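## Task

With one end of the cable already attached to the reel held in the right gripper, wrap the cable one full turn around that reel's hub, keeping it within roughly one cable thickness of the hub for almost the whole turn. Declare completion while the right gripper keeps the reel raised and still. Only grippers may carry the reel's weight, and it must not drop when the left arm is moved away. Apart from this required hold, anything that stays in place only because the robot holds it does not count.

## Robot and tools

Robot: two arms, left_arm and right_arm, each ending in a two-finger gripper. The reel starts in one gripper (left in the first task, right in the second); the other arm is free to lay the cable around the hub. Loose objects may occasionally get a small shove from outside. Nothing may leave the table.

Frame: a single scene frame for everything. Origin on the tabletop midway between the arms, +z up, +x out across the table, left_arm on the +y side. The names left/right do not correspond to image sides. Gripper axes: fingers point along the gripper's +z, and they open and close along its y. end_effector_position is the spot between the finger pads, about 1 cm short of the tips. Reported hand positions can be somewhat wrong, more so when the arm reaches far.

Row format (used by execute_actions and move): 16 numbers, left arm first then right: x, y, z, qw, qx, qy, qz, opening for left_arm, then the same eight for right_arm. x, y, z are an absolute target position in metres in the scene frame; the quaternion is an absolute target orientation, w first. Opening is a scale from -1 (closed) to +1 (fully open, 0.094 m). Both arms must always be given, even if one should not move; for a still arm, repeat its full pose from the latest result plus its intended opening. To keep an orientation steady, resend the same quaternion each time rather than copying a drifted reported one.

execute_actions(actions): a list of up to 15 actions; each action is a table of up to 15 rows, one row per control step of 1/30 s, so an action lasts 15 steps and a short table repeats its final row. A target more than 0.6 m from the gripper's current position along any of its own axes gets the action rejected for both arms; if the first action fails that or anything is malformed, nothing runs. An empty list just returns the current state and images.

move(target, speed, blocking): target is one 16-number row of absolute poses; each gripper travels a straight line to its pose, both finishing together, lasting 0.5 to 10 s (cut off at 10 s). speed is path top speed in m/s, 0.002 to 0.5, default 0.25; turning is capped at twice that in rad/s. Rotation takes the shorter way. Moves ignore obstacles and the other arm, grippers lag and may overshoot speed near full extension. Openings are sent at the start. With blocking=false a result comes back after 0.5 s while motion continues; call wait or stop before sending further rows or moves. The result adds a move: line with an ending (done, off_target, moving, held, fault) and limits (paced = pose was clipped; held = some steps were blocked, after which the arm may speed up), plus each gripper's remaining distance. If only one arm is named, the other finished fine.

wait(seconds): 0 to 10; lets the scene run holding the last commands, returns early if a running move ends. stop(): brakes a running move; fast arms need room. zoom_image(camera, region): enlarges [x0, y0, x1, y1] pixels (max 504 by 504) of cam_high, cam_low, cam_left_wrist or cam_right_wrist. finished_scene(scene): ends the current scene by its number, irreversibly; the result reports success and gives the next task.

Controller behaviour: each step, the commanded pose is limited to 70 mm and 16 degrees from the measured pose, then solved by damped inverse kinematics with position prioritized over orientation. Distant targets need several actions; after an action the arm only continues up to its last clipped pose. Friction may leave the gripper up to about 31 mm off, and tiny commands may not move it. Elbows never fully straighten. Hand target lines show what each arm is currently driving toward. Joint limits (rad): waist -2.618 to 3.054, shoulder 0 to 3.142, elbow 0 to 3.142, wrist pitch -1.571 to 1.571, wrist yaw -1.571 to 1.571, wrist roll -2.094 to 2.094.

Results: a state line per arm with position and quaternion; joint positions (last value = finger opening in metres); joint torques (offset, scaled, noisy, never zero); grip_measured on the opening scale (each gripper may be about 1 mm off consistently); step readings of positions with HELD marking blocked steps; pose unreachable lines when a clearance check altered a command; FAULT or OVER-TEMPERATURE FAULT lines; MOTOR HOT warnings from 75 °C. At 90 °C that arm halts for 10 s; at 100 °C it goes limp and drops what it holds. Camera images arrive in the order cam_high, cam_low, cam_left_wrist, cam_right_wrist, each 504x504, with calibration given as K, distortion and world-to-camera transforms, possibly slightly off.

Gripping: to hold, command an opening roughly 0.03 under grip_measured; smaller margins grip lighter. Pads push about 50 to 62 N at most, less on parts under 2 mm thick, with a brief spike at contact. Keep the reel gripper's command steady so the reel never slips or sinks.

Avoid: arms colliding or pressing each other, fast impacts, pushing far past contact, dropping the reel, knocking anything off the table, and holding heavy loads long enough to overheat.

Each tool is called as a command line: name --argument value for each argument, lists and objects as JSON in quotes; but a table of rows of numbers goes row by row, as --pt "numbers of a row", without its own name.

## Session

execute_actions --actions '[]'

Scene clock: 0.00 s.
left_arm: end_effector_position=(+0.3793, +0.3624, +0.4687) grip_measured=+1.000 end_effector_quat_wxyz=(+0.790, -0.142, +0.594, -0.054) | right_arm: end_effector_position=(+0.3020, -0.0844, +0.4280) grip_measured=-0.963 end_effector_quat_wxyz=(+0.467, -0.317, +0.808, +0.169)
Joint positions: left_arm=[-0.017  1.112  1.094  0.282 -0.229 -0.241  0.094] | right_arm=[ 0.647  1.446  1.986 -1.075  0.091  0.028  0.002]
Joint velocities: left_arm=[ 0.017 -0.002  0.012 -0.037  0.007 -0.022  0.   ] | right_arm=[ 0.012 -0.007  0.012  0.022  0.066 -0.022  0.001]
Joint torques (N m, as the arm reports them, + toward a larger angle): no reading
Motor temperatures (°C, as the motors report them): left_arm=[24 34 31 33 25 24] | right_arm=[25 30 30 37 23 23]
Hand target (left_arm): +0.379, +0.362, +0.469; +0.790, -0.142, +0.594, -0.054
Hand target (right_arm): +0.306, -0.080, +0.437; +0.484, -0.312, +0.798, +0.178
camera_calibration (this result's frames):
cam_left_wrist: T_world_to_cam=[[0.110483, -0.991841, -0.063593, 0.342029], [-0.0739085, 0.0556084, -0.995713, 0.524576], [0.991126, 0.11471, -0.0671617, -0.283394], [0, 0, 0, 1]] pos_world=[0.281861, 0.342575, 0.525045]
cam_right_wrist: T_world_to_cam=[[0.595625, -0.8029, 0.0241353, -0.264398], [-0.737658, -0.558624, -0.379209, 0.379768], [0.317949, 0.208063, -0.924996, 0.41546], [0, 0, 0, 1]] pos_world=[0.305526, -0.0865794, 0.534692]

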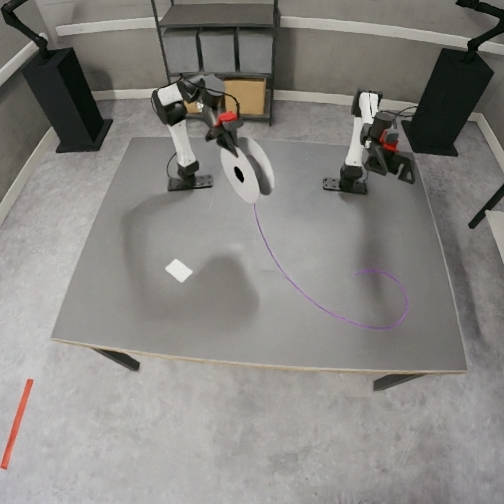

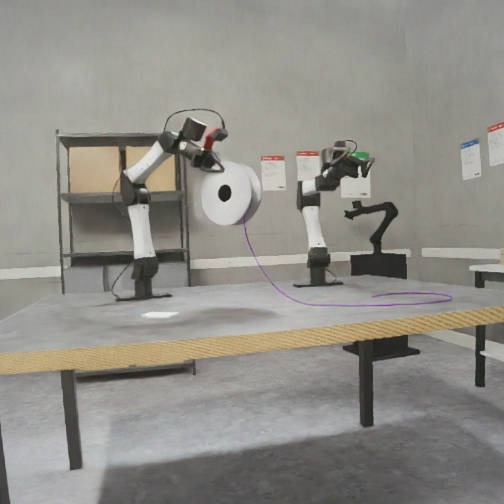

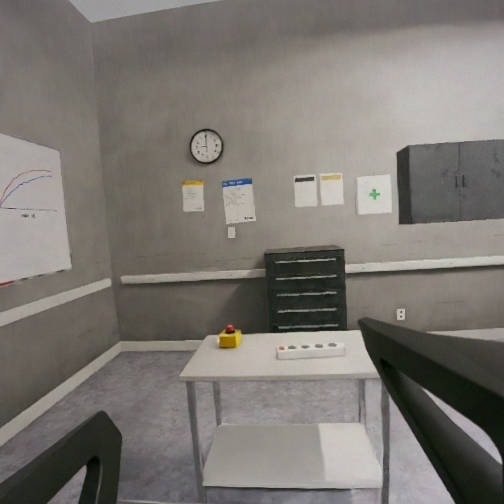

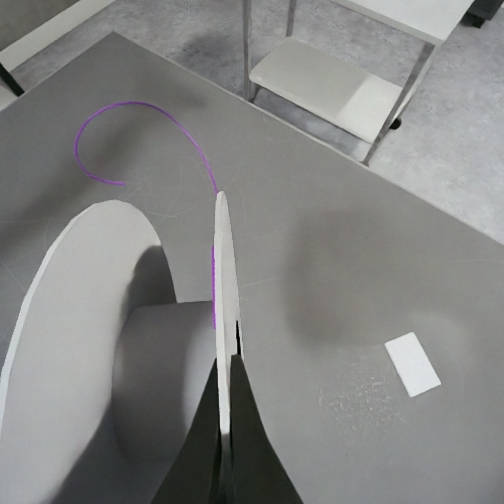

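move --target '[0.379,0.362,0.469,0.790,-0.142,0.594,-0.054,1, 0.40,0.02,0.45,0.484,-0.312,0.798,0.178,-1]' --speed 0.15

Scene clock: 12.37 s.
left_arm: end_effector_position=(+0.3793, +0.3624, +0.4687) grip_measured=+1.000 end_effector_quat_wxyz=(+0.790, -0.142, +0.594, -0.054) | right_arm: end_effector_position=(+0.3991, +0.0212, +0.4189) grip_measured=-0.963 end_effector_quat_wxyz=(+0.471, -0.316, +0.806, +0.171)
Joint positions: left_arm=[-0.017  1.112  1.094  0.282 -0.229 -0.241  0.094] | right_arm=[ 0.647  2.13   2.831 -1.224  0.091  0.028  0.002]
Joint velocities: left_arm=[-0.007 -0.002  0.002  0.066 -0.066  0.007  0.   ] | right_arm=[ 0.007 -0.007 -0.002 -0.081 -0.022 -0.051 -0.001]
Joint torques (N m, as the arm reports them, + toward a larger angle): left_arm=[-0.68 -3.79  8.24  1.74  0.06  0.05] | right_arm=[ -0.14 -11.37   7.2    2.45   0.11   0.01]
Motor temperatures (°C, as the motors report them): left_arm=[24 33 33 36 25 24] | right_arm=[25 31 31 42 23 23]
Hand target (left_arm): +0.379, +0.362, +0.469; +0.790, -0.142, +0.594, -0.054
Hand target (right_arm): +0.397, +0.019, +0.449; +0.508, -0.306, +0.783, +0.188
Off the commanded pose (left_arm): 0.001 m, 0 deg.
Off the commanded pose (right_arm): 0.031 m, 2 deg.
elbow stopped short (right arm): the move would have taken joint 3 (elbow) straighter than the controller allows; a more bent joint 3 avoids this.
move: off_target (right_arm)
camera_calibration (this result's frames):
cam_left_wrist: T_world_to_cam=[[0.110483, -0.991841, -0.063593, 0.342029], [-0.0739085, 0.0556084, -0.995713, 0.524576], [0.991126, 0.11471, -0.0671617, -0.283394], [0, 0, 0, 1]] pos_world=[0.281861, 0.342575, 0.525045]
cam_right_wrist: T_world_to_cam=[[0.595172, -0.803295, 0.022098, -0.236241], [-0.734709, -0.555084, -0.389981, 0.510188], [0.325536, 0.21587, -0.920558, 0.349142], [0, 0, 0, 1]] pos_world=[0.401785, 0.0180569, 0.525589]

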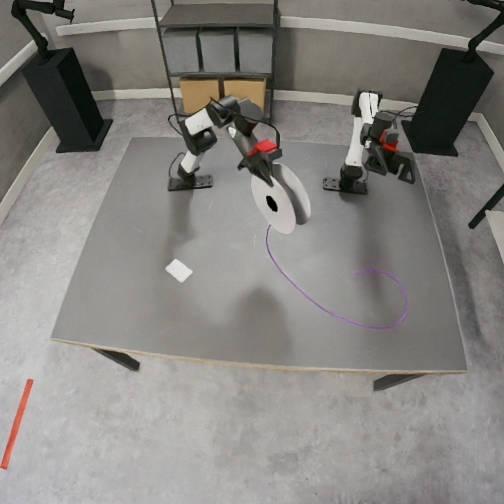

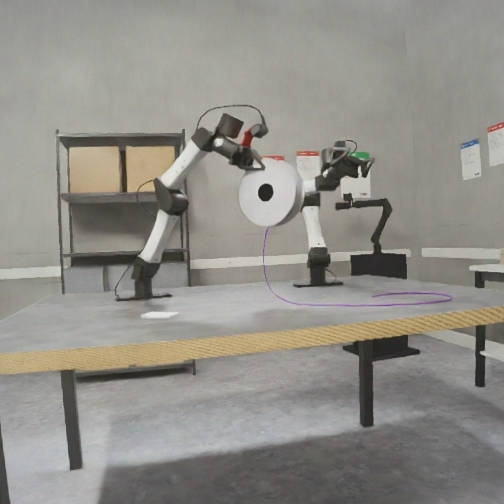

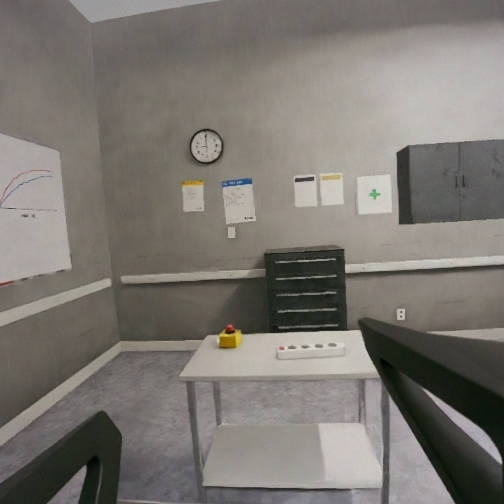

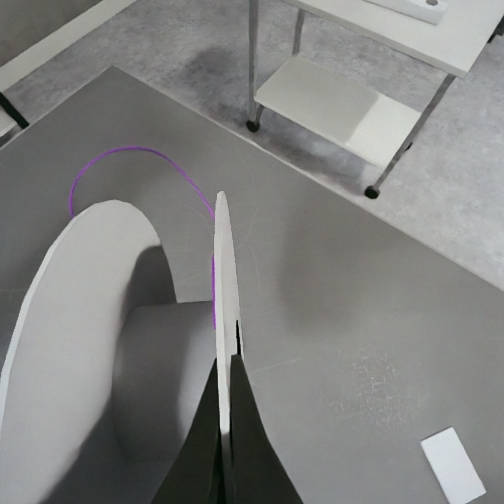

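move --target '[0.37,0.18,0.09,0.671,0.224,0.671,-0.224,1, 0.40,0.02,0.45,0.484,-0.312,0.798,0.178,-1]' --speed 0.25

Scene clock: 18.23 s.
left_arm: end_effector_position=(+0.3728, +0.1848, +0.0821) grip_measured=+1.000 end_effector_quat_wxyz=(+0.639, +0.221, +0.704, -0.218) | right_arm: end_effector_position=(+0.3991, +0.0212, +0.4035) grip_measured=-0.963 end_effector_quat_wxyz=(+0.451, -0.322, +0.817, +0.162)
Joint positions: left_arm=[-0.209  2.005  0.366  1.544  0.37   0.009  0.094] | right_arm=[ 0.647  2.145  2.831 -1.261  0.091  0.028  0.002]
Joint velocities: left_arm=[ 0.007  0.017 -0.002  0.007  0.095 -0.007  0.   ] | right_arm=[-0.022  0.002 -0.012 -0.11  -0.051  0.007  0.001]
Joint torques (N m, as the arm reports them, + toward a larger angle): left_arm=[-1.03 -6.43  5.2   1.96  0.17  0.13] | right_arm=[ -0.58 -13.01   7.26   2.64   0.06  -0.03]
Motor temperatures (°C, as the motors report them): left_arm=[24 33 33 37 25 24] | right_arm=[25 33 32 43 23 23]
Hand target (left_arm): +0.378, +0.179, +0.087; +0.647, +0.231, +0.692, -0.221
Hand target (right_arm): +0.396, +0.016, +0.448; +0.505, -0.307, +0.785, +0.187
Off the commanded pose (left_arm): 0.010 m, 5 deg.
Off the commanded pose (right_arm): 0.047 m, 5 deg.
elbow stopped short (right arm): the move would have taken joint 3 (elbow) straighter than the controller allows; a more bent joint 3 avoids this.
joint sent to its limit (left arm) — the command would take joint 4 (wrist pitch) past its upper limit, so that joint was sent only as far as its limit.
move: off_target (left_arm, right_arm)
camera_calibration (this result's frames):
cam_left_wrist: T_world_to_cam=[[-0.638761, -0.703974, -0.310492, 0.388353], [-0.125187, 0.493262, -0.860826, 0.07611], [0.759153, -0.510992, -0.403205, -0.0527885], [0, 0, 0, 1]] pos_world=[0.297667, 0.208874, 0.164813]
cam_right_wrist: T_world_to_cam=[[0.596119, -0.802264, 0.0318458, -0.240229], [-0.747571, -0.569074, -0.342479, 0.490461], [0.292881, 0.180351, -0.938986, 0.356167], [0, 0, 0, 1]] pos_world=[0.405545, 0.0221462, 0.510058]

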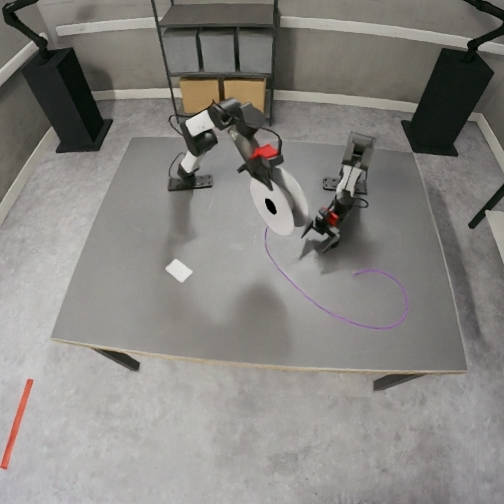

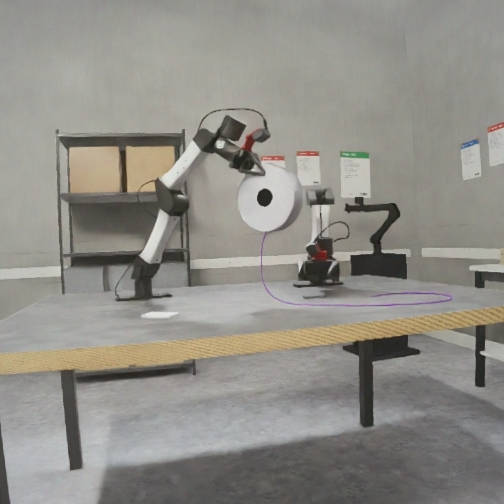

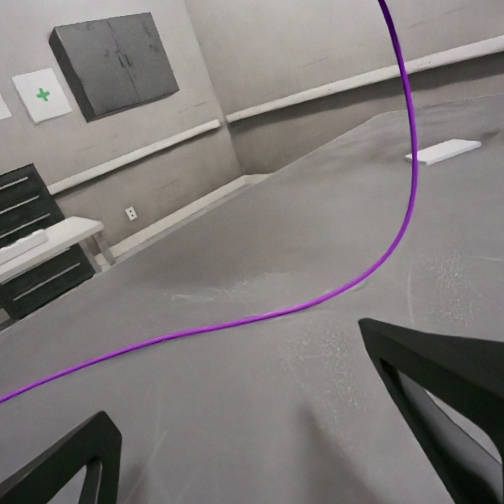

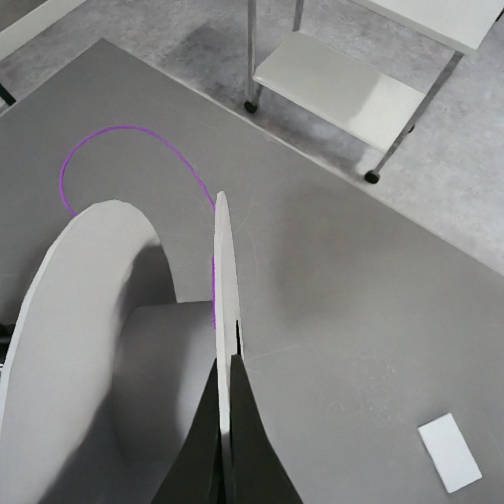

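move --target '[0.33,0.13,0.09,0.671,0.224,0.671,-0.224,1, 0.375,0.0,0.44,0.484,-0.312,0.798,0.178,-1]' --speed 0.1

Scene clock: 23.27 s.
left_arm: end_effector_position=(+0.3377, +0.1259, +0.0921) grip_measured=+1.000 end_effector_quat_wxyz=(+0.644, +0.235, +0.695, -0.217) | right_arm: end_effector_position=(+0.3781, -0.0023, +0.4060) grip_measured=-0.963 end_effector_quat_wxyz=(+0.437, -0.325, +0.825, +0.153)
Joint positions: left_arm=[-0.477  1.952  0.327  1.548  0.12   0.01   0.094] | right_arm=[ 0.647  1.968  2.578 -1.221  0.094  0.028  0.002]
Joint velocities: left_arm=[ 0.002 -0.032  0.002  0.022 -0.051  0.007  0.   ] | right_arm=[-0.002 -0.056 -0.066  0.095  0.037 -0.007 -0.001]
Joint torques (N m, as the arm reports them, + toward a larger angle): left_arm=[-1.36 -8.43  1.42  1.98 -0.08  0.02] | right_arm=[  0.46 -12.69   4.47   2.59   0.17   0.1 ]
Motor temperatures (°C, as the motors report them): left_arm=[24 34 33 37 25 24] | right_arm=[25 35 32 44 23 23]
Hand target (left_arm): +0.331, +0.128, +0.090; +0.641, +0.234, +0.698, -0.216
Hand target (right_arm): +0.374, -0.002, +0.440; +0.481, -0.312, +0.800, +0.177
Off the commanded pose (left_arm): 0.009 m, 4 deg.
Off the commanded pose (right_arm): 0.034 m, 7 deg.
joint sent to its limit (left arm) — the command would take joint 4 (wrist pitch) past its upper limit, so that joint was sent only as far as its limit.
move: off_target (left_arm, right_arm)
camera_calibration (this result's frames):
cam_left_wrist: T_world_to_cam=[[-0.643596, -0.687452, -0.336443, 0.32954], [-0.0927824, 0.506421, -0.85728, 0.0964349], [0.759721, -0.520526, -0.389714, -0.0524431], [0, 0, 0, 1]] pos_world=[0.26088, 0.150409, 0.173105]
cam_right_wrist: T_world_to_cam=[[0.595185, -0.802587, 0.040109, -0.249668], [-0.756472, -0.576429, -0.308998, 0.451938], [0.271118, 0.153569, -0.950217, 0.381628], [0, 0, 0, 1]] pos_world=[0.387011, 0.00152369, 0.512291]

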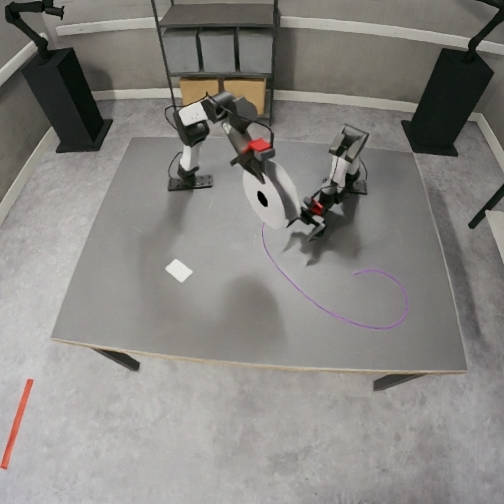

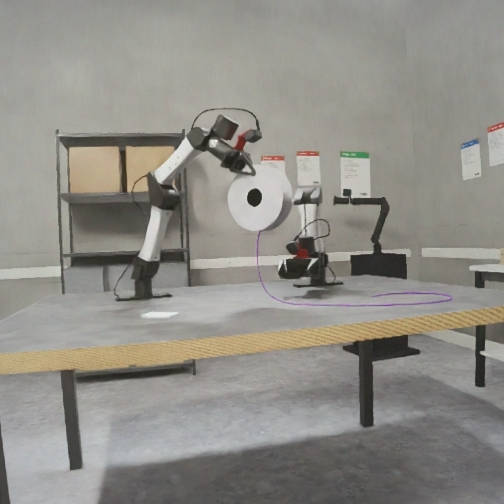

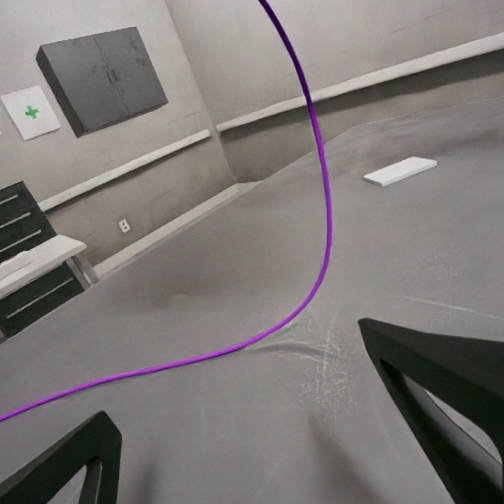

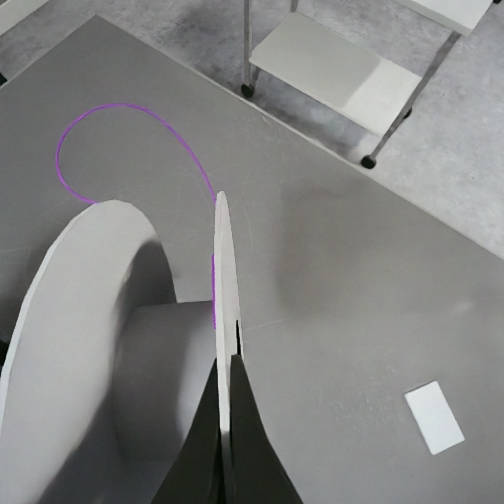

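move --target '[0.375,0.045,0.075,0.671,0.224,0.671,-0.224,1, 0.375,0.0,0.44,0.484,-0.312,0.798,0.178,-1]' --speed 0.1

Scene clock: 27.77 s.
left_arm: end_effector_position=(+0.3722, +0.0495, +0.0758) grip_measured=+1.000 end_effector_quat_wxyz=(+0.664, +0.232, +0.676, -0.221) | right_arm: end_effector_position=(+0.3785, -0.0023, +0.4119) grip_measured=-0.963 end_effector_quat_wxyz=(+0.446, -0.322, +0.820, +0.157)
Joint positions: left_arm=[-0.633  2.207  0.635  1.552 -0.034  0.01   0.094] | right_arm=[ 0.647  1.961  2.576 -1.205  0.095  0.028  0.002]
Joint velocities: left_arm=[ 0.007 -0.002  0.002  0.022 -0.095  0.051  0.   ] | right_arm=[-0.002 -0.002  0.002  0.022 -0.037 -0.022 -0.001]
Joint torques (N m, as the arm reports them, + toward a larger angle): left_arm=[-1.14 -8.38  5.48  1.95 -0.1  -0.06] | right_arm=[  0.57 -12.27   4.25   2.66   0.15   0.11]
Motor temperatures (°C, as the motors report them): left_arm=[24 35 33 38 25 24] | right_arm=[25 37 32 45 23 23]
Hand target (left_arm): +0.376, +0.045, +0.076; +0.667, +0.225, +0.674, -0.223
Hand target (right_arm): +0.374, -0.002, +0.440; +0.483, -0.311, +0.799, +0.177
Off the commanded pose (left_arm): 0.005 m, 1 deg.
Off the commanded pose (right_arm): 0.028 m, 6 deg.
joint sent to its limit (left arm) — the command would take joint 4 (wrist pitch) past its upper limit, so that joint was sent only as far as its limit.
move: off_target (right_arm)
camera_calibration (this result's frames):
cam_left_wrist: T_world_to_cam=[[-0.627686, -0.695307, -0.350084, 0.28925], [-0.0490259, 0.484125, -0.873624, 0.110447], [0.776921, -0.531198, -0.337966, -0.134615], [0, 0, 0, 1]] pos_world=[0.291558, 0.07614, 0.152256]
cam_right_wrist: T_world_to_cam=[[0.593582, -0.80393, 0.0368435, -0.248162], [-0.752294, -0.570555, -0.329424, 0.460935], [0.285855, 0.167823, -0.943463, 0.378864], [0, 0, 0, 1]] pos_world=[0.385763, -0.0000987679, 0.518431]

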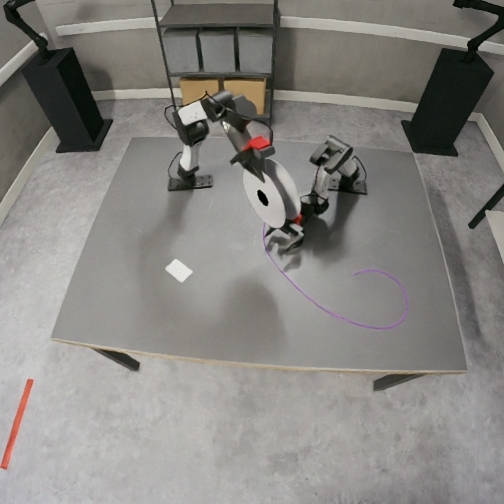

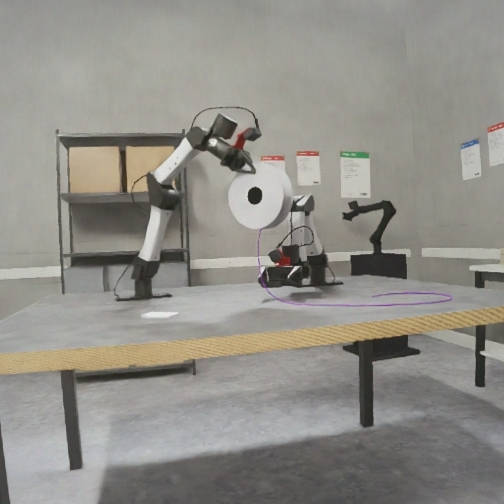

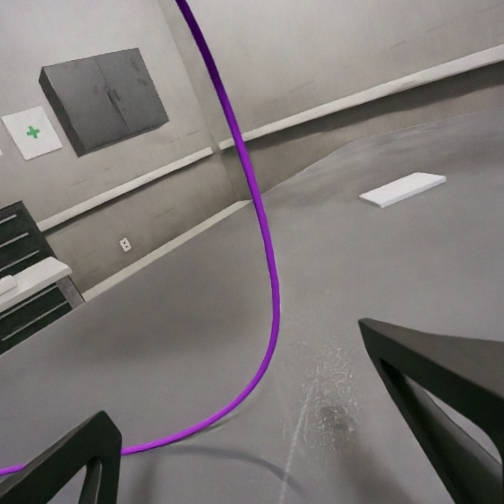

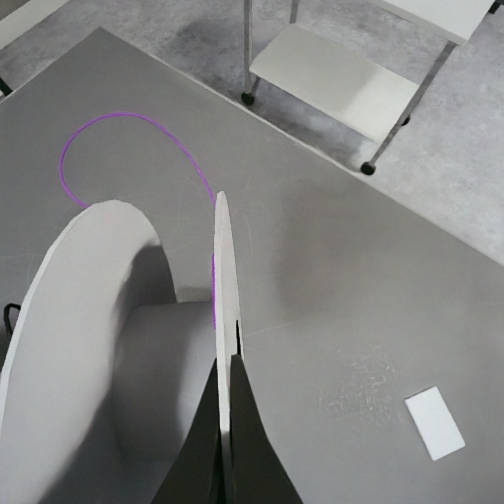

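Advance ~6 cm.

move --target '[0.425,0.01,0.07,0.671,0.224,0.671,-0.224,1, 0.375,0.0,0.44,0.484,-0.312,0.798,0.178,-1]' --speed 0.08

Scene clock: 30.53 s.
left_arm: end_effector_position=(+0.4191, +0.0120, +0.0793) grip_measured=+1.000 end_effector_quat_wxyz=(+0.678, +0.226, +0.662, -0.224) | right_arm: end_effector_position=(+0.3786, -0.0022, +0.4121) grip_measured=-0.963 end_effector_quat_wxyz=(+0.446, -0.322, +0.820, +0.157)
Joint positions: left_arm=[-0.633  2.318  0.902  1.437 -0.038  0.01   0.094] | right_arm=[ 0.647  1.961  2.576 -1.204  0.095  0.028  0.002]
Joint velocities: left_arm=[-0.007 -0.007 -0.007  0.007  0.022 -0.022  0.   ] | right_arm=[ 0.002  0.022  0.002 -0.007  0.022 -0.022  0.   ]
Joint torques (N m, as the arm reports them, + toward a larger angle): left_arm=[  0.11 -10.07   6.41   1.69   0.07  -0.07] | right_arm=[  0.51 -12.28   4.24   2.63   0.16   0.11]
Motor temperatures (°C, as the motors report them): left_arm=[24 35 33 38 25 24] | right_arm=[25 37 32 45 23 23]
Hand target (left_arm): +0.425, +0.011, +0.071; +0.671, +0.224, +0.670, -0.224
Hand target (right_arm): +0.374, -0.001, +0.440; +0.482, -0.312, +0.799, +0.177
Off the commanded pose (left_arm): 0.011 m, 1 deg.
Off the commanded pose (right_arm): 0.028 m, 6 deg.
move: off_target (left_arm, right_arm)
camera_calibration (this result's frames):
cam_left_wrist: T_world_to_cam=[[-0.613823, -0.706831, -0.351584, 0.288269], [-0.0227556, 0.461014, -0.887101, 0.124299], [0.789115, -0.536523, -0.299066, -0.197826], [0, 0, 0, 1]] pos_world=[0.335882, 0.0403163, 0.152454]
cam_right_wrist: T_world_to_cam=[[0.593563, -0.80395, 0.0366985, -0.248081], [-0.752124, -0.570369, -0.330133, 0.46131], [0.286342, 0.168353, -0.943221, 0.378695], [0, 0, 0, 1]] pos_world=[0.385778, -0.0000821286, 0.518591]

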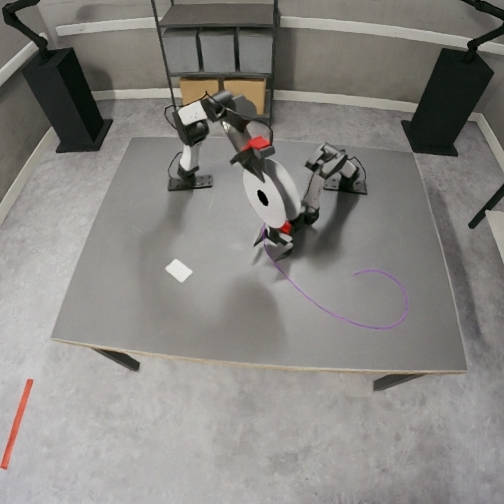

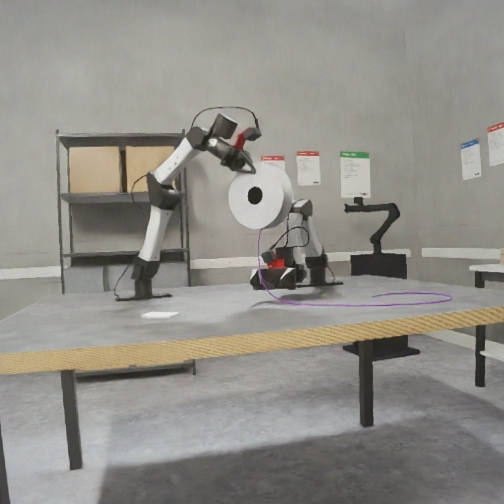

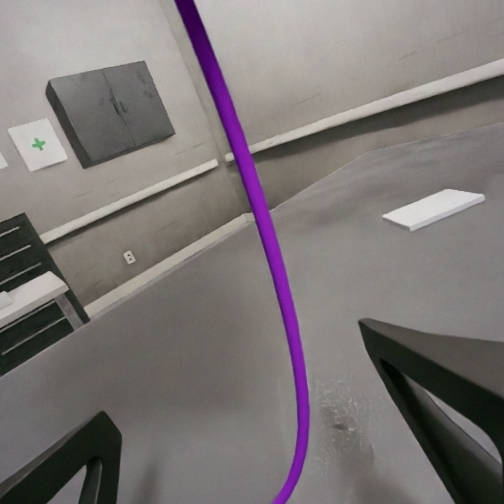

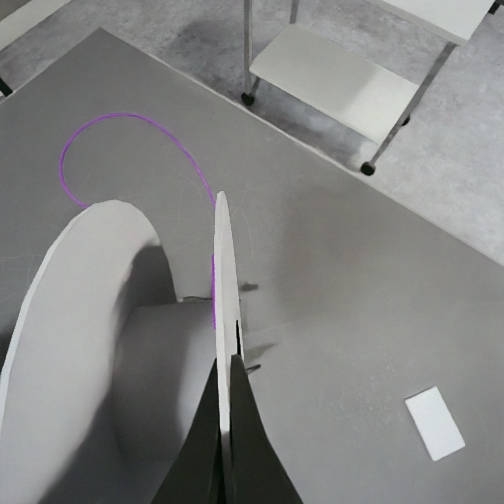

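A bit more forward and lower, then close.

move --target '[0.44,-0.005,0.05,0.671,0.224,0.671,-0.224,1, 0.375,0.0,0.44,0.484,-0.312,0.798,0.178,-1]' --speed 0.06

move --target '[0.44,-0.005,0.05,0.671,0.224,0.671,-0.224,-1, 0.375,0.0,0.44,0.484,-0.312,0.798,0.178,-1]'

Scene clock: 33.97 s.
left_arm: end_effector_position=(+0.4360, -0.0018, +0.0578) grip_measured=+1.000 end_effector_quat_wxyz=(+0.677, +0.226, +0.664, -0.224) | right_arm: end_effector_position=(+0.3785, -0.0023, +0.4119) grip_measured=-0.963 end_effector_quat_wxyz=(+0.446, -0.322, +0.820, +0.157)
Joint positions: left_arm=[-0.633  2.43   1.02   1.428 -0.038  0.01   0.094] | right_arm=[ 0.647  1.961  2.576 -1.205  0.095  0.028  0.002]
Joint velocities: left_arm=[-0.012  0.002 -0.007  0.066  0.007 -0.022  0.   ] | right_arm=[-0.017 -0.017  0.002  0.007 -0.051 -0.007  0.   ]
Joint torques (N m, as the arm reports them, + toward a larger angle): left_arm=[ -0.55 -10.99   6.35   1.73  -0.01  -0.07] | right_arm=[  0.52 -12.26   4.21   2.61   0.16   0.1 ]
Motor temperatures (°C, as the motors report them): left_arm=[24 36 33 38 25 24] | right_arm=[25 38 32 46 23 23]
Hand target (left_arm): +0.440, -0.004, +0.050; +0.671, +0.224, +0.671, -0.224
Hand target (right_arm): +0.374, -0.001, +0.440; +0.482, -0.311, +0.799, +0.177
Off the commanded pose (left_arm): 0.009 m, 1 deg.
Off the commanded pose (right_arm): 0.028 m, 6 deg.
move: off_target (right_arm)
camera_calibration (this result's frames):
cam_left_wrist: T_world_to_cam=[[-0.614757, -0.706066, -0.351488, 0.281721], [-0.0251113, 0.462942, -0.886033, 0.112997], [0.788316, -0.535869, -0.302327, -0.224533], [0, 0, 0, 1]] pos_world=[0.353031, 0.026283, 0.131258]
cam_right_wrist: T_world_to_cam=[[0.593582, -0.80393, 0.0368435, -0.248162], [-0.752294, -0.570555, -0.329424, 0.460935], [0.285855, 0.167823, -0.943463, 0.378864], [0, 0, 0, 1]] pos_world=[0.385763, -0.0000987679, 0.518431]

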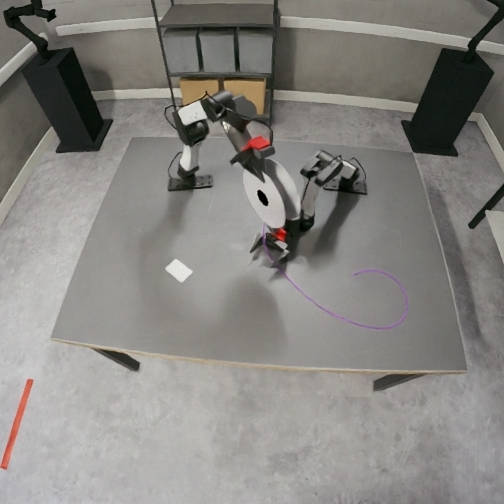

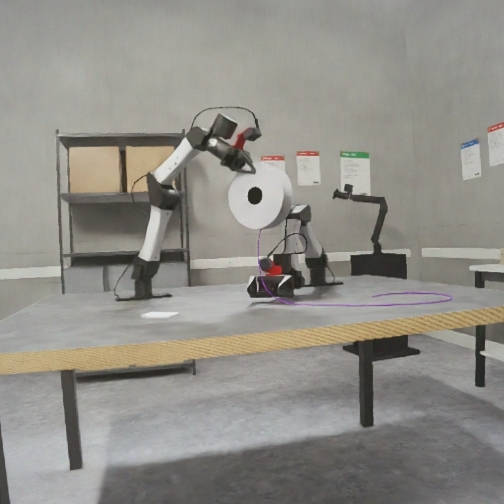

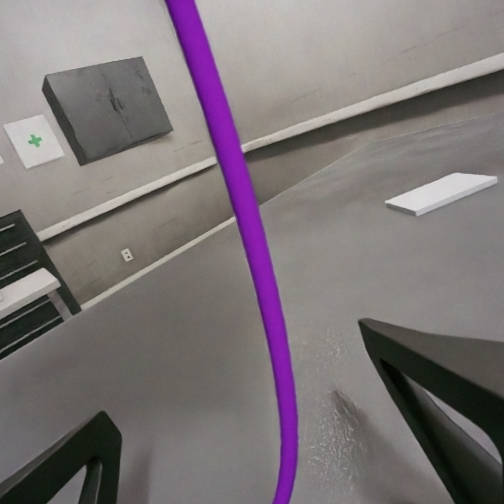

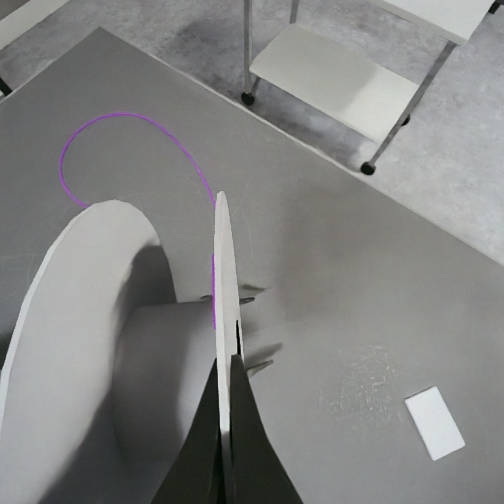

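Scene clock: 34.73 s.
left_arm: end_effector_position=(+0.4361, -0.0019, +0.0580) grip_measured=-0.988 end_effector_quat_wxyz=(+0.677, +0.226, +0.663, -0.224) | right_arm: end_effector_position=(+0.3785, -0.0023, +0.4119) grip_measured=-0.963 end_effector_quat_wxyz=(+0.446, -0.322, +0.820, +0.157)
Joint positions: left_arm=[-0.633  2.43   1.02   1.428 -0.038  0.01   0.001] | right_arm=[ 0.647  1.961  2.576 -1.205  0.095  0.028  0.002]
Joint velocities: left_arm=[-0.002 -0.002  0.007 -0.125  0.022  0.066  0.001] | right_arm=[-0.012 -0.017 -0.002  0.007 -0.007  0.022 -0.001]
Joint torques (N m, as the arm reports them, + toward a larger angle): left_arm=[ -0.61 -10.98   6.38   1.73  -0.01  -0.07] | right_arm=[  0.49 -12.26   4.17   2.59   0.16   0.11]
Motor temperatures (°C, as the motors report them): left_arm=[24 36 33 38 25 24] | right_arm=[25 38 32 46 23 23]
Hand target (left_arm): +0.440, -0.005, +0.050; +0.671, +0.224, +0.671, -0.224
Hand target (right_arm): +0.374, -0.001, +0.440; +0.482, -0.311, +0.799, +0.177
Off the commanded pose (left_arm): 0.009 m, 1 deg.
Off the commanded pose (right_arm): 0.028 m, 6 deg.
move: off_target (right_arm)
camera_calibration (this result's frames):
cam_left_wrist: T_world_to_cam=[[-0.614654, -0.706151, -0.351499, 0.281725], [-0.0248497, 0.462728, -0.886152, 0.113033], [0.788406, -0.535942, -0.301965, -0.224636], [0, 0, 0, 1]] pos_world=[0.353076, 0.0262456, 0.131358]
cam_right_wrist: T_world_to_cam=[[0.593582, -0.80393, 0.0368435, -0.248162], [-0.752294, -0.570555, -0.329424, 0.460935], [0.285855, 0.167823, -0.943463, 0.378864], [0, 0, 0, 1]] pos_world=[0.385763, -0.0000987679, 0.518431]

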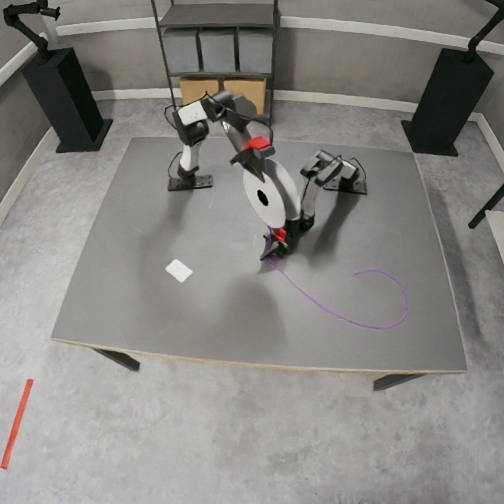

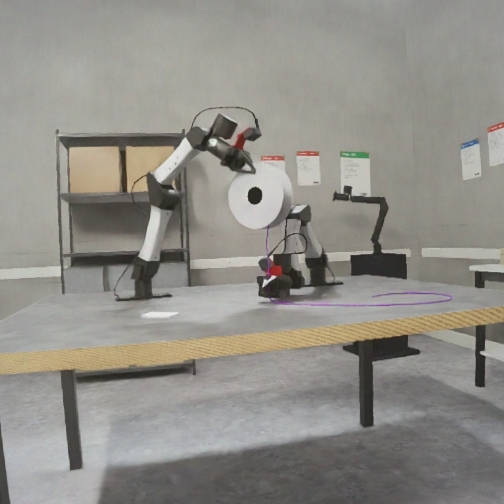

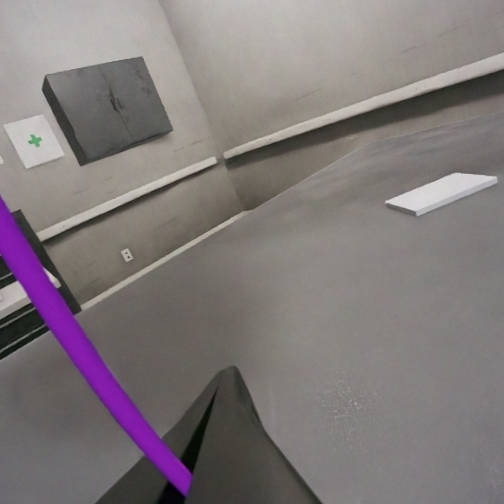

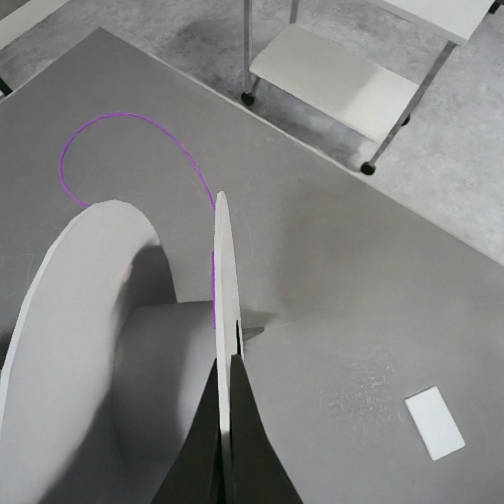

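move --target '[0.275,-0.11,0.15,0.706,0.464,0.534,0.05,-1, 0.375,0.0,0.44,0.484,-0.312,0.798,0.178,-1]' --speed 0.12

move --target '[0.235,-0.16,0.37,0.633,0.633,0.316,0.316,-1, 0.375,0.0,0.44,0.484,-0.312,0.798,0.178,-1]' --speed 0.12

Scene clock: 43.83 s.
left_arm: end_effector_position=(+0.2819, -0.1018, +0.1485) grip_measured=-0.989 end_effector_quat_wxyz=(+0.710, +0.447, +0.542, +0.050) | right_arm: end_effector_position=(+0.3746, -0.0065, +0.3928) grip_measured=-0.963 end_effector_quat_wxyz=(+0.416, -0.330, +0.835, +0.143)
Joint positions: left_arm=[-1.124  2.089  0.949  1.154 -0.558  0.769  0.001] | right_arm=[ 0.647  1.961  2.55  -1.253  0.095  0.028  0.002]
Joint velocities: left_arm=[-0.002  0.007 -0.017  0.022  0.007  0.022 -0.001] | right_arm=[-0.007  0.012 -0.007 -0.051  0.007  0.022  0.001]
Joint torques (N m, as the arm reports them, + toward a larger angle): left_arm=[ -2.14 -11.88   7.82   1.51   0.14   0.19] | right_arm=[  0.49 -13.47   4.69   2.98   0.15   0.12]
Motor temperatures (°C, as the motors report them): left_arm=[24 38 33 38 25 24] | right_arm=[25 40 32 47 23 23]
Hand target (left_arm): +0.274, -0.112, +0.151; +0.706, +0.463, +0.534, +0.049
Hand target (right_arm): +0.371, -0.004, +0.440; +0.481, -0.312, +0.800, +0.177
Off the commanded pose (left_arm): 0.011 m, 2 deg.
Off the commanded pose (right_arm): 0.048 m, 10 deg.
move: off_target (left_arm, right_arm)
camera_calibration (this result's frames):
cam_left_wrist: T_world_to_cam=[[-0.305148, -0.32665, -0.89453, 0.180244], [0.246673, 0.88016, -0.40555, 0.130226], [0.919803, -0.344409, -0.188003, -0.163703], [0, 0, 0, 1]] pos_world=[0.173453, -0.112124, 0.18327]
cam_right_wrist: T_world_to_cam=[[0.595791, -0.801527, 0.0508689, -0.254865], [-0.767125, -0.586686, -0.259458, 0.42726], [0.237806, 0.11556, -0.964414, 0.388465], [0, 0, 0, 1]] pos_world=[0.387229, 0.00149538, 0.498461]

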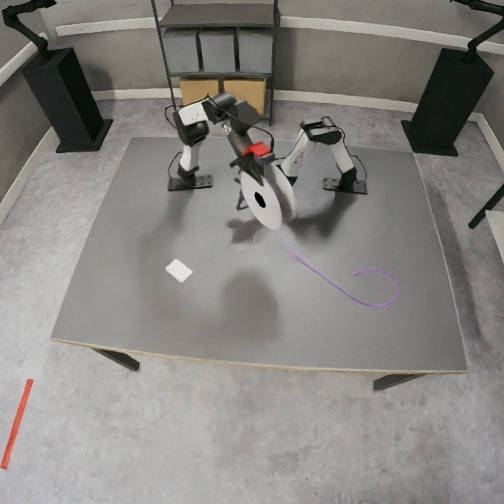

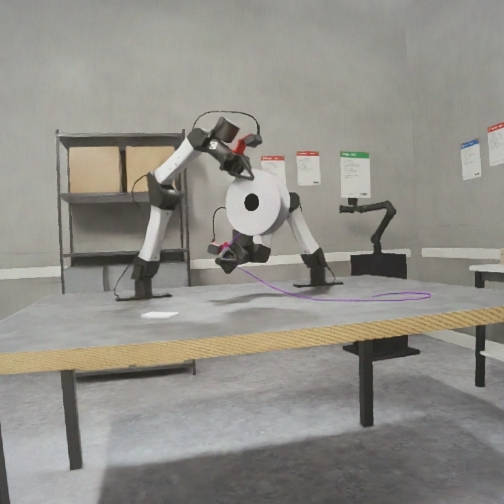

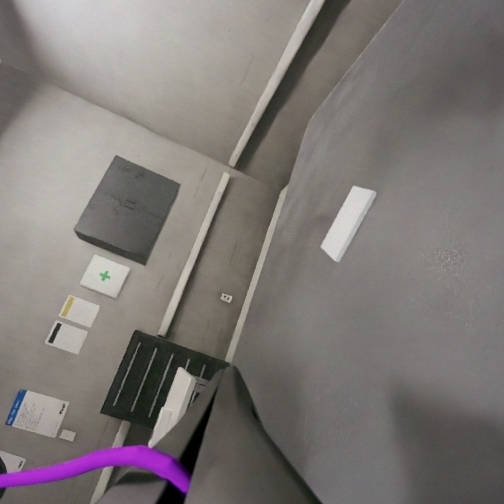

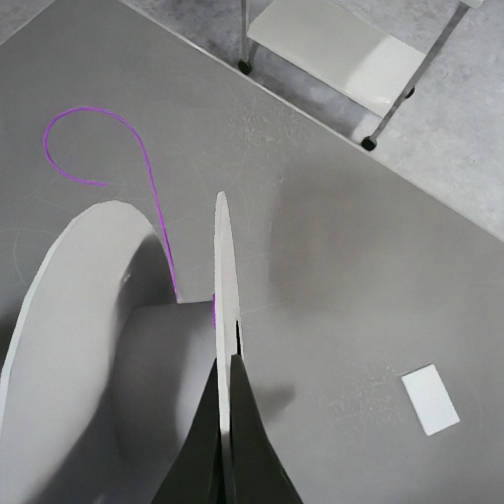

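Scene clock: 47.80 s.
left_arm: end_effector_position=(+0.2519, -0.1421, +0.3566) grip_measured=-0.989 end_effector_quat_wxyz=(+0.612, +0.631, +0.339, +0.335) | right_arm: end_effector_position=(+0.3683, -0.0138, +0.4068) grip_measured=-0.963 end_effector_quat_wxyz=(+0.428, -0.327, +0.830, +0.148)
Joint positions: left_arm=[-1.242  1.832  1.573  0.222 -0.717  1.555  0.001] | right_arm=[ 0.647  1.929  2.549 -1.255  0.097  0.028  0.002]
Joint velocities: left_arm=[-0.027 -0.017 -0.007 -0.037  0.022  0.037 -0.   ] | right_arm=[-0.012 -0.002 -0.007  0.095 -0.007 -0.037 -0.001]
Joint torques (N m, as the arm reports them, + toward a larger angle): left_arm=[ -3.14 -11.17  10.62   1.88   0.42   0.18] | right_arm=[  0.64 -10.35   4.91   3.06   0.16   0.13]
Motor temperatures (°C, as the motors report them): left_arm=[24 39 34 38 25 24] | right_arm=[25 41 32 48 23 23]
Hand target (left_arm): +0.234, -0.155, +0.371; +0.633, +0.632, +0.316, +0.315
Hand target (right_arm): +0.372, -0.003, +0.440; +0.481, -0.311, +0.800, +0.177
Off the commanded pose (left_arm): 0.028 m, 4 deg.
Off the commanded pose (right_arm): 0.037 m, 8 deg.
move: off_target (left_arm, right_arm)
camera_calibration (this result's frames):
cam_left_wrist: T_world_to_cam=[[0.110564, 0.344571, -0.932227, 0.348171], [0.225848, 0.904728, 0.361193, -0.00713095], [0.967868, -0.250477, 0.0222099, -0.184648], [0, 0, 0, 1]] pos_world=[0.14183, -0.159768, 0.331251]
cam_right_wrist: T_world_to_cam=[[0.593829, -0.803257, 0.0463191, -0.255075], [-0.762286, -0.580094, -0.287071, 0.431388], [0.257461, 0.135163, -0.956789, 0.394287], [0, 0, 0, 1]] pos_world=[0.378799, -0.00793814, 0.512904]

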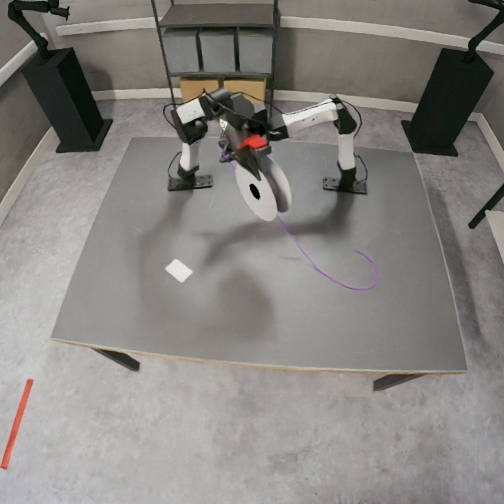

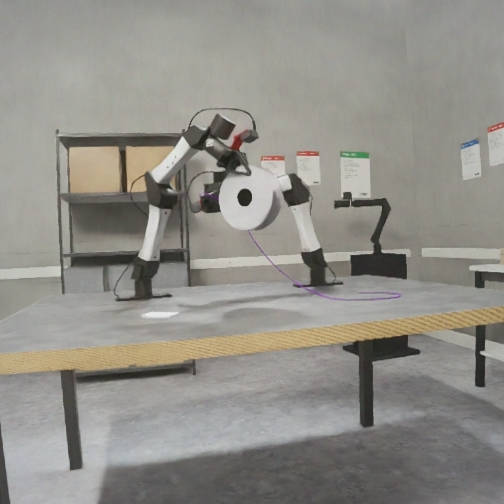

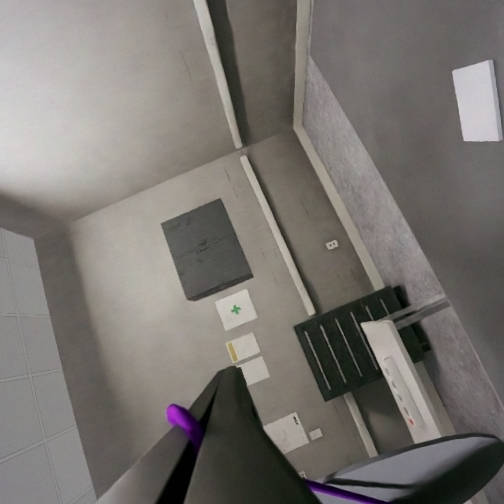

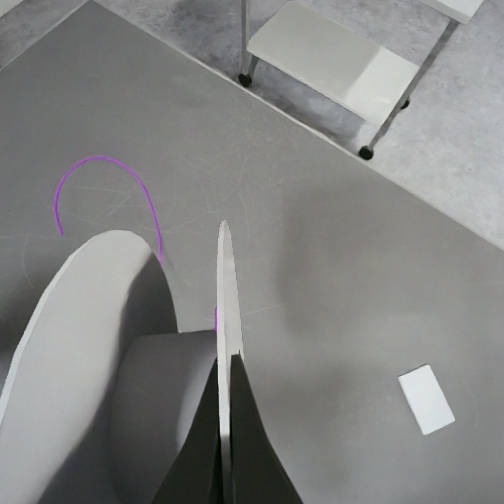

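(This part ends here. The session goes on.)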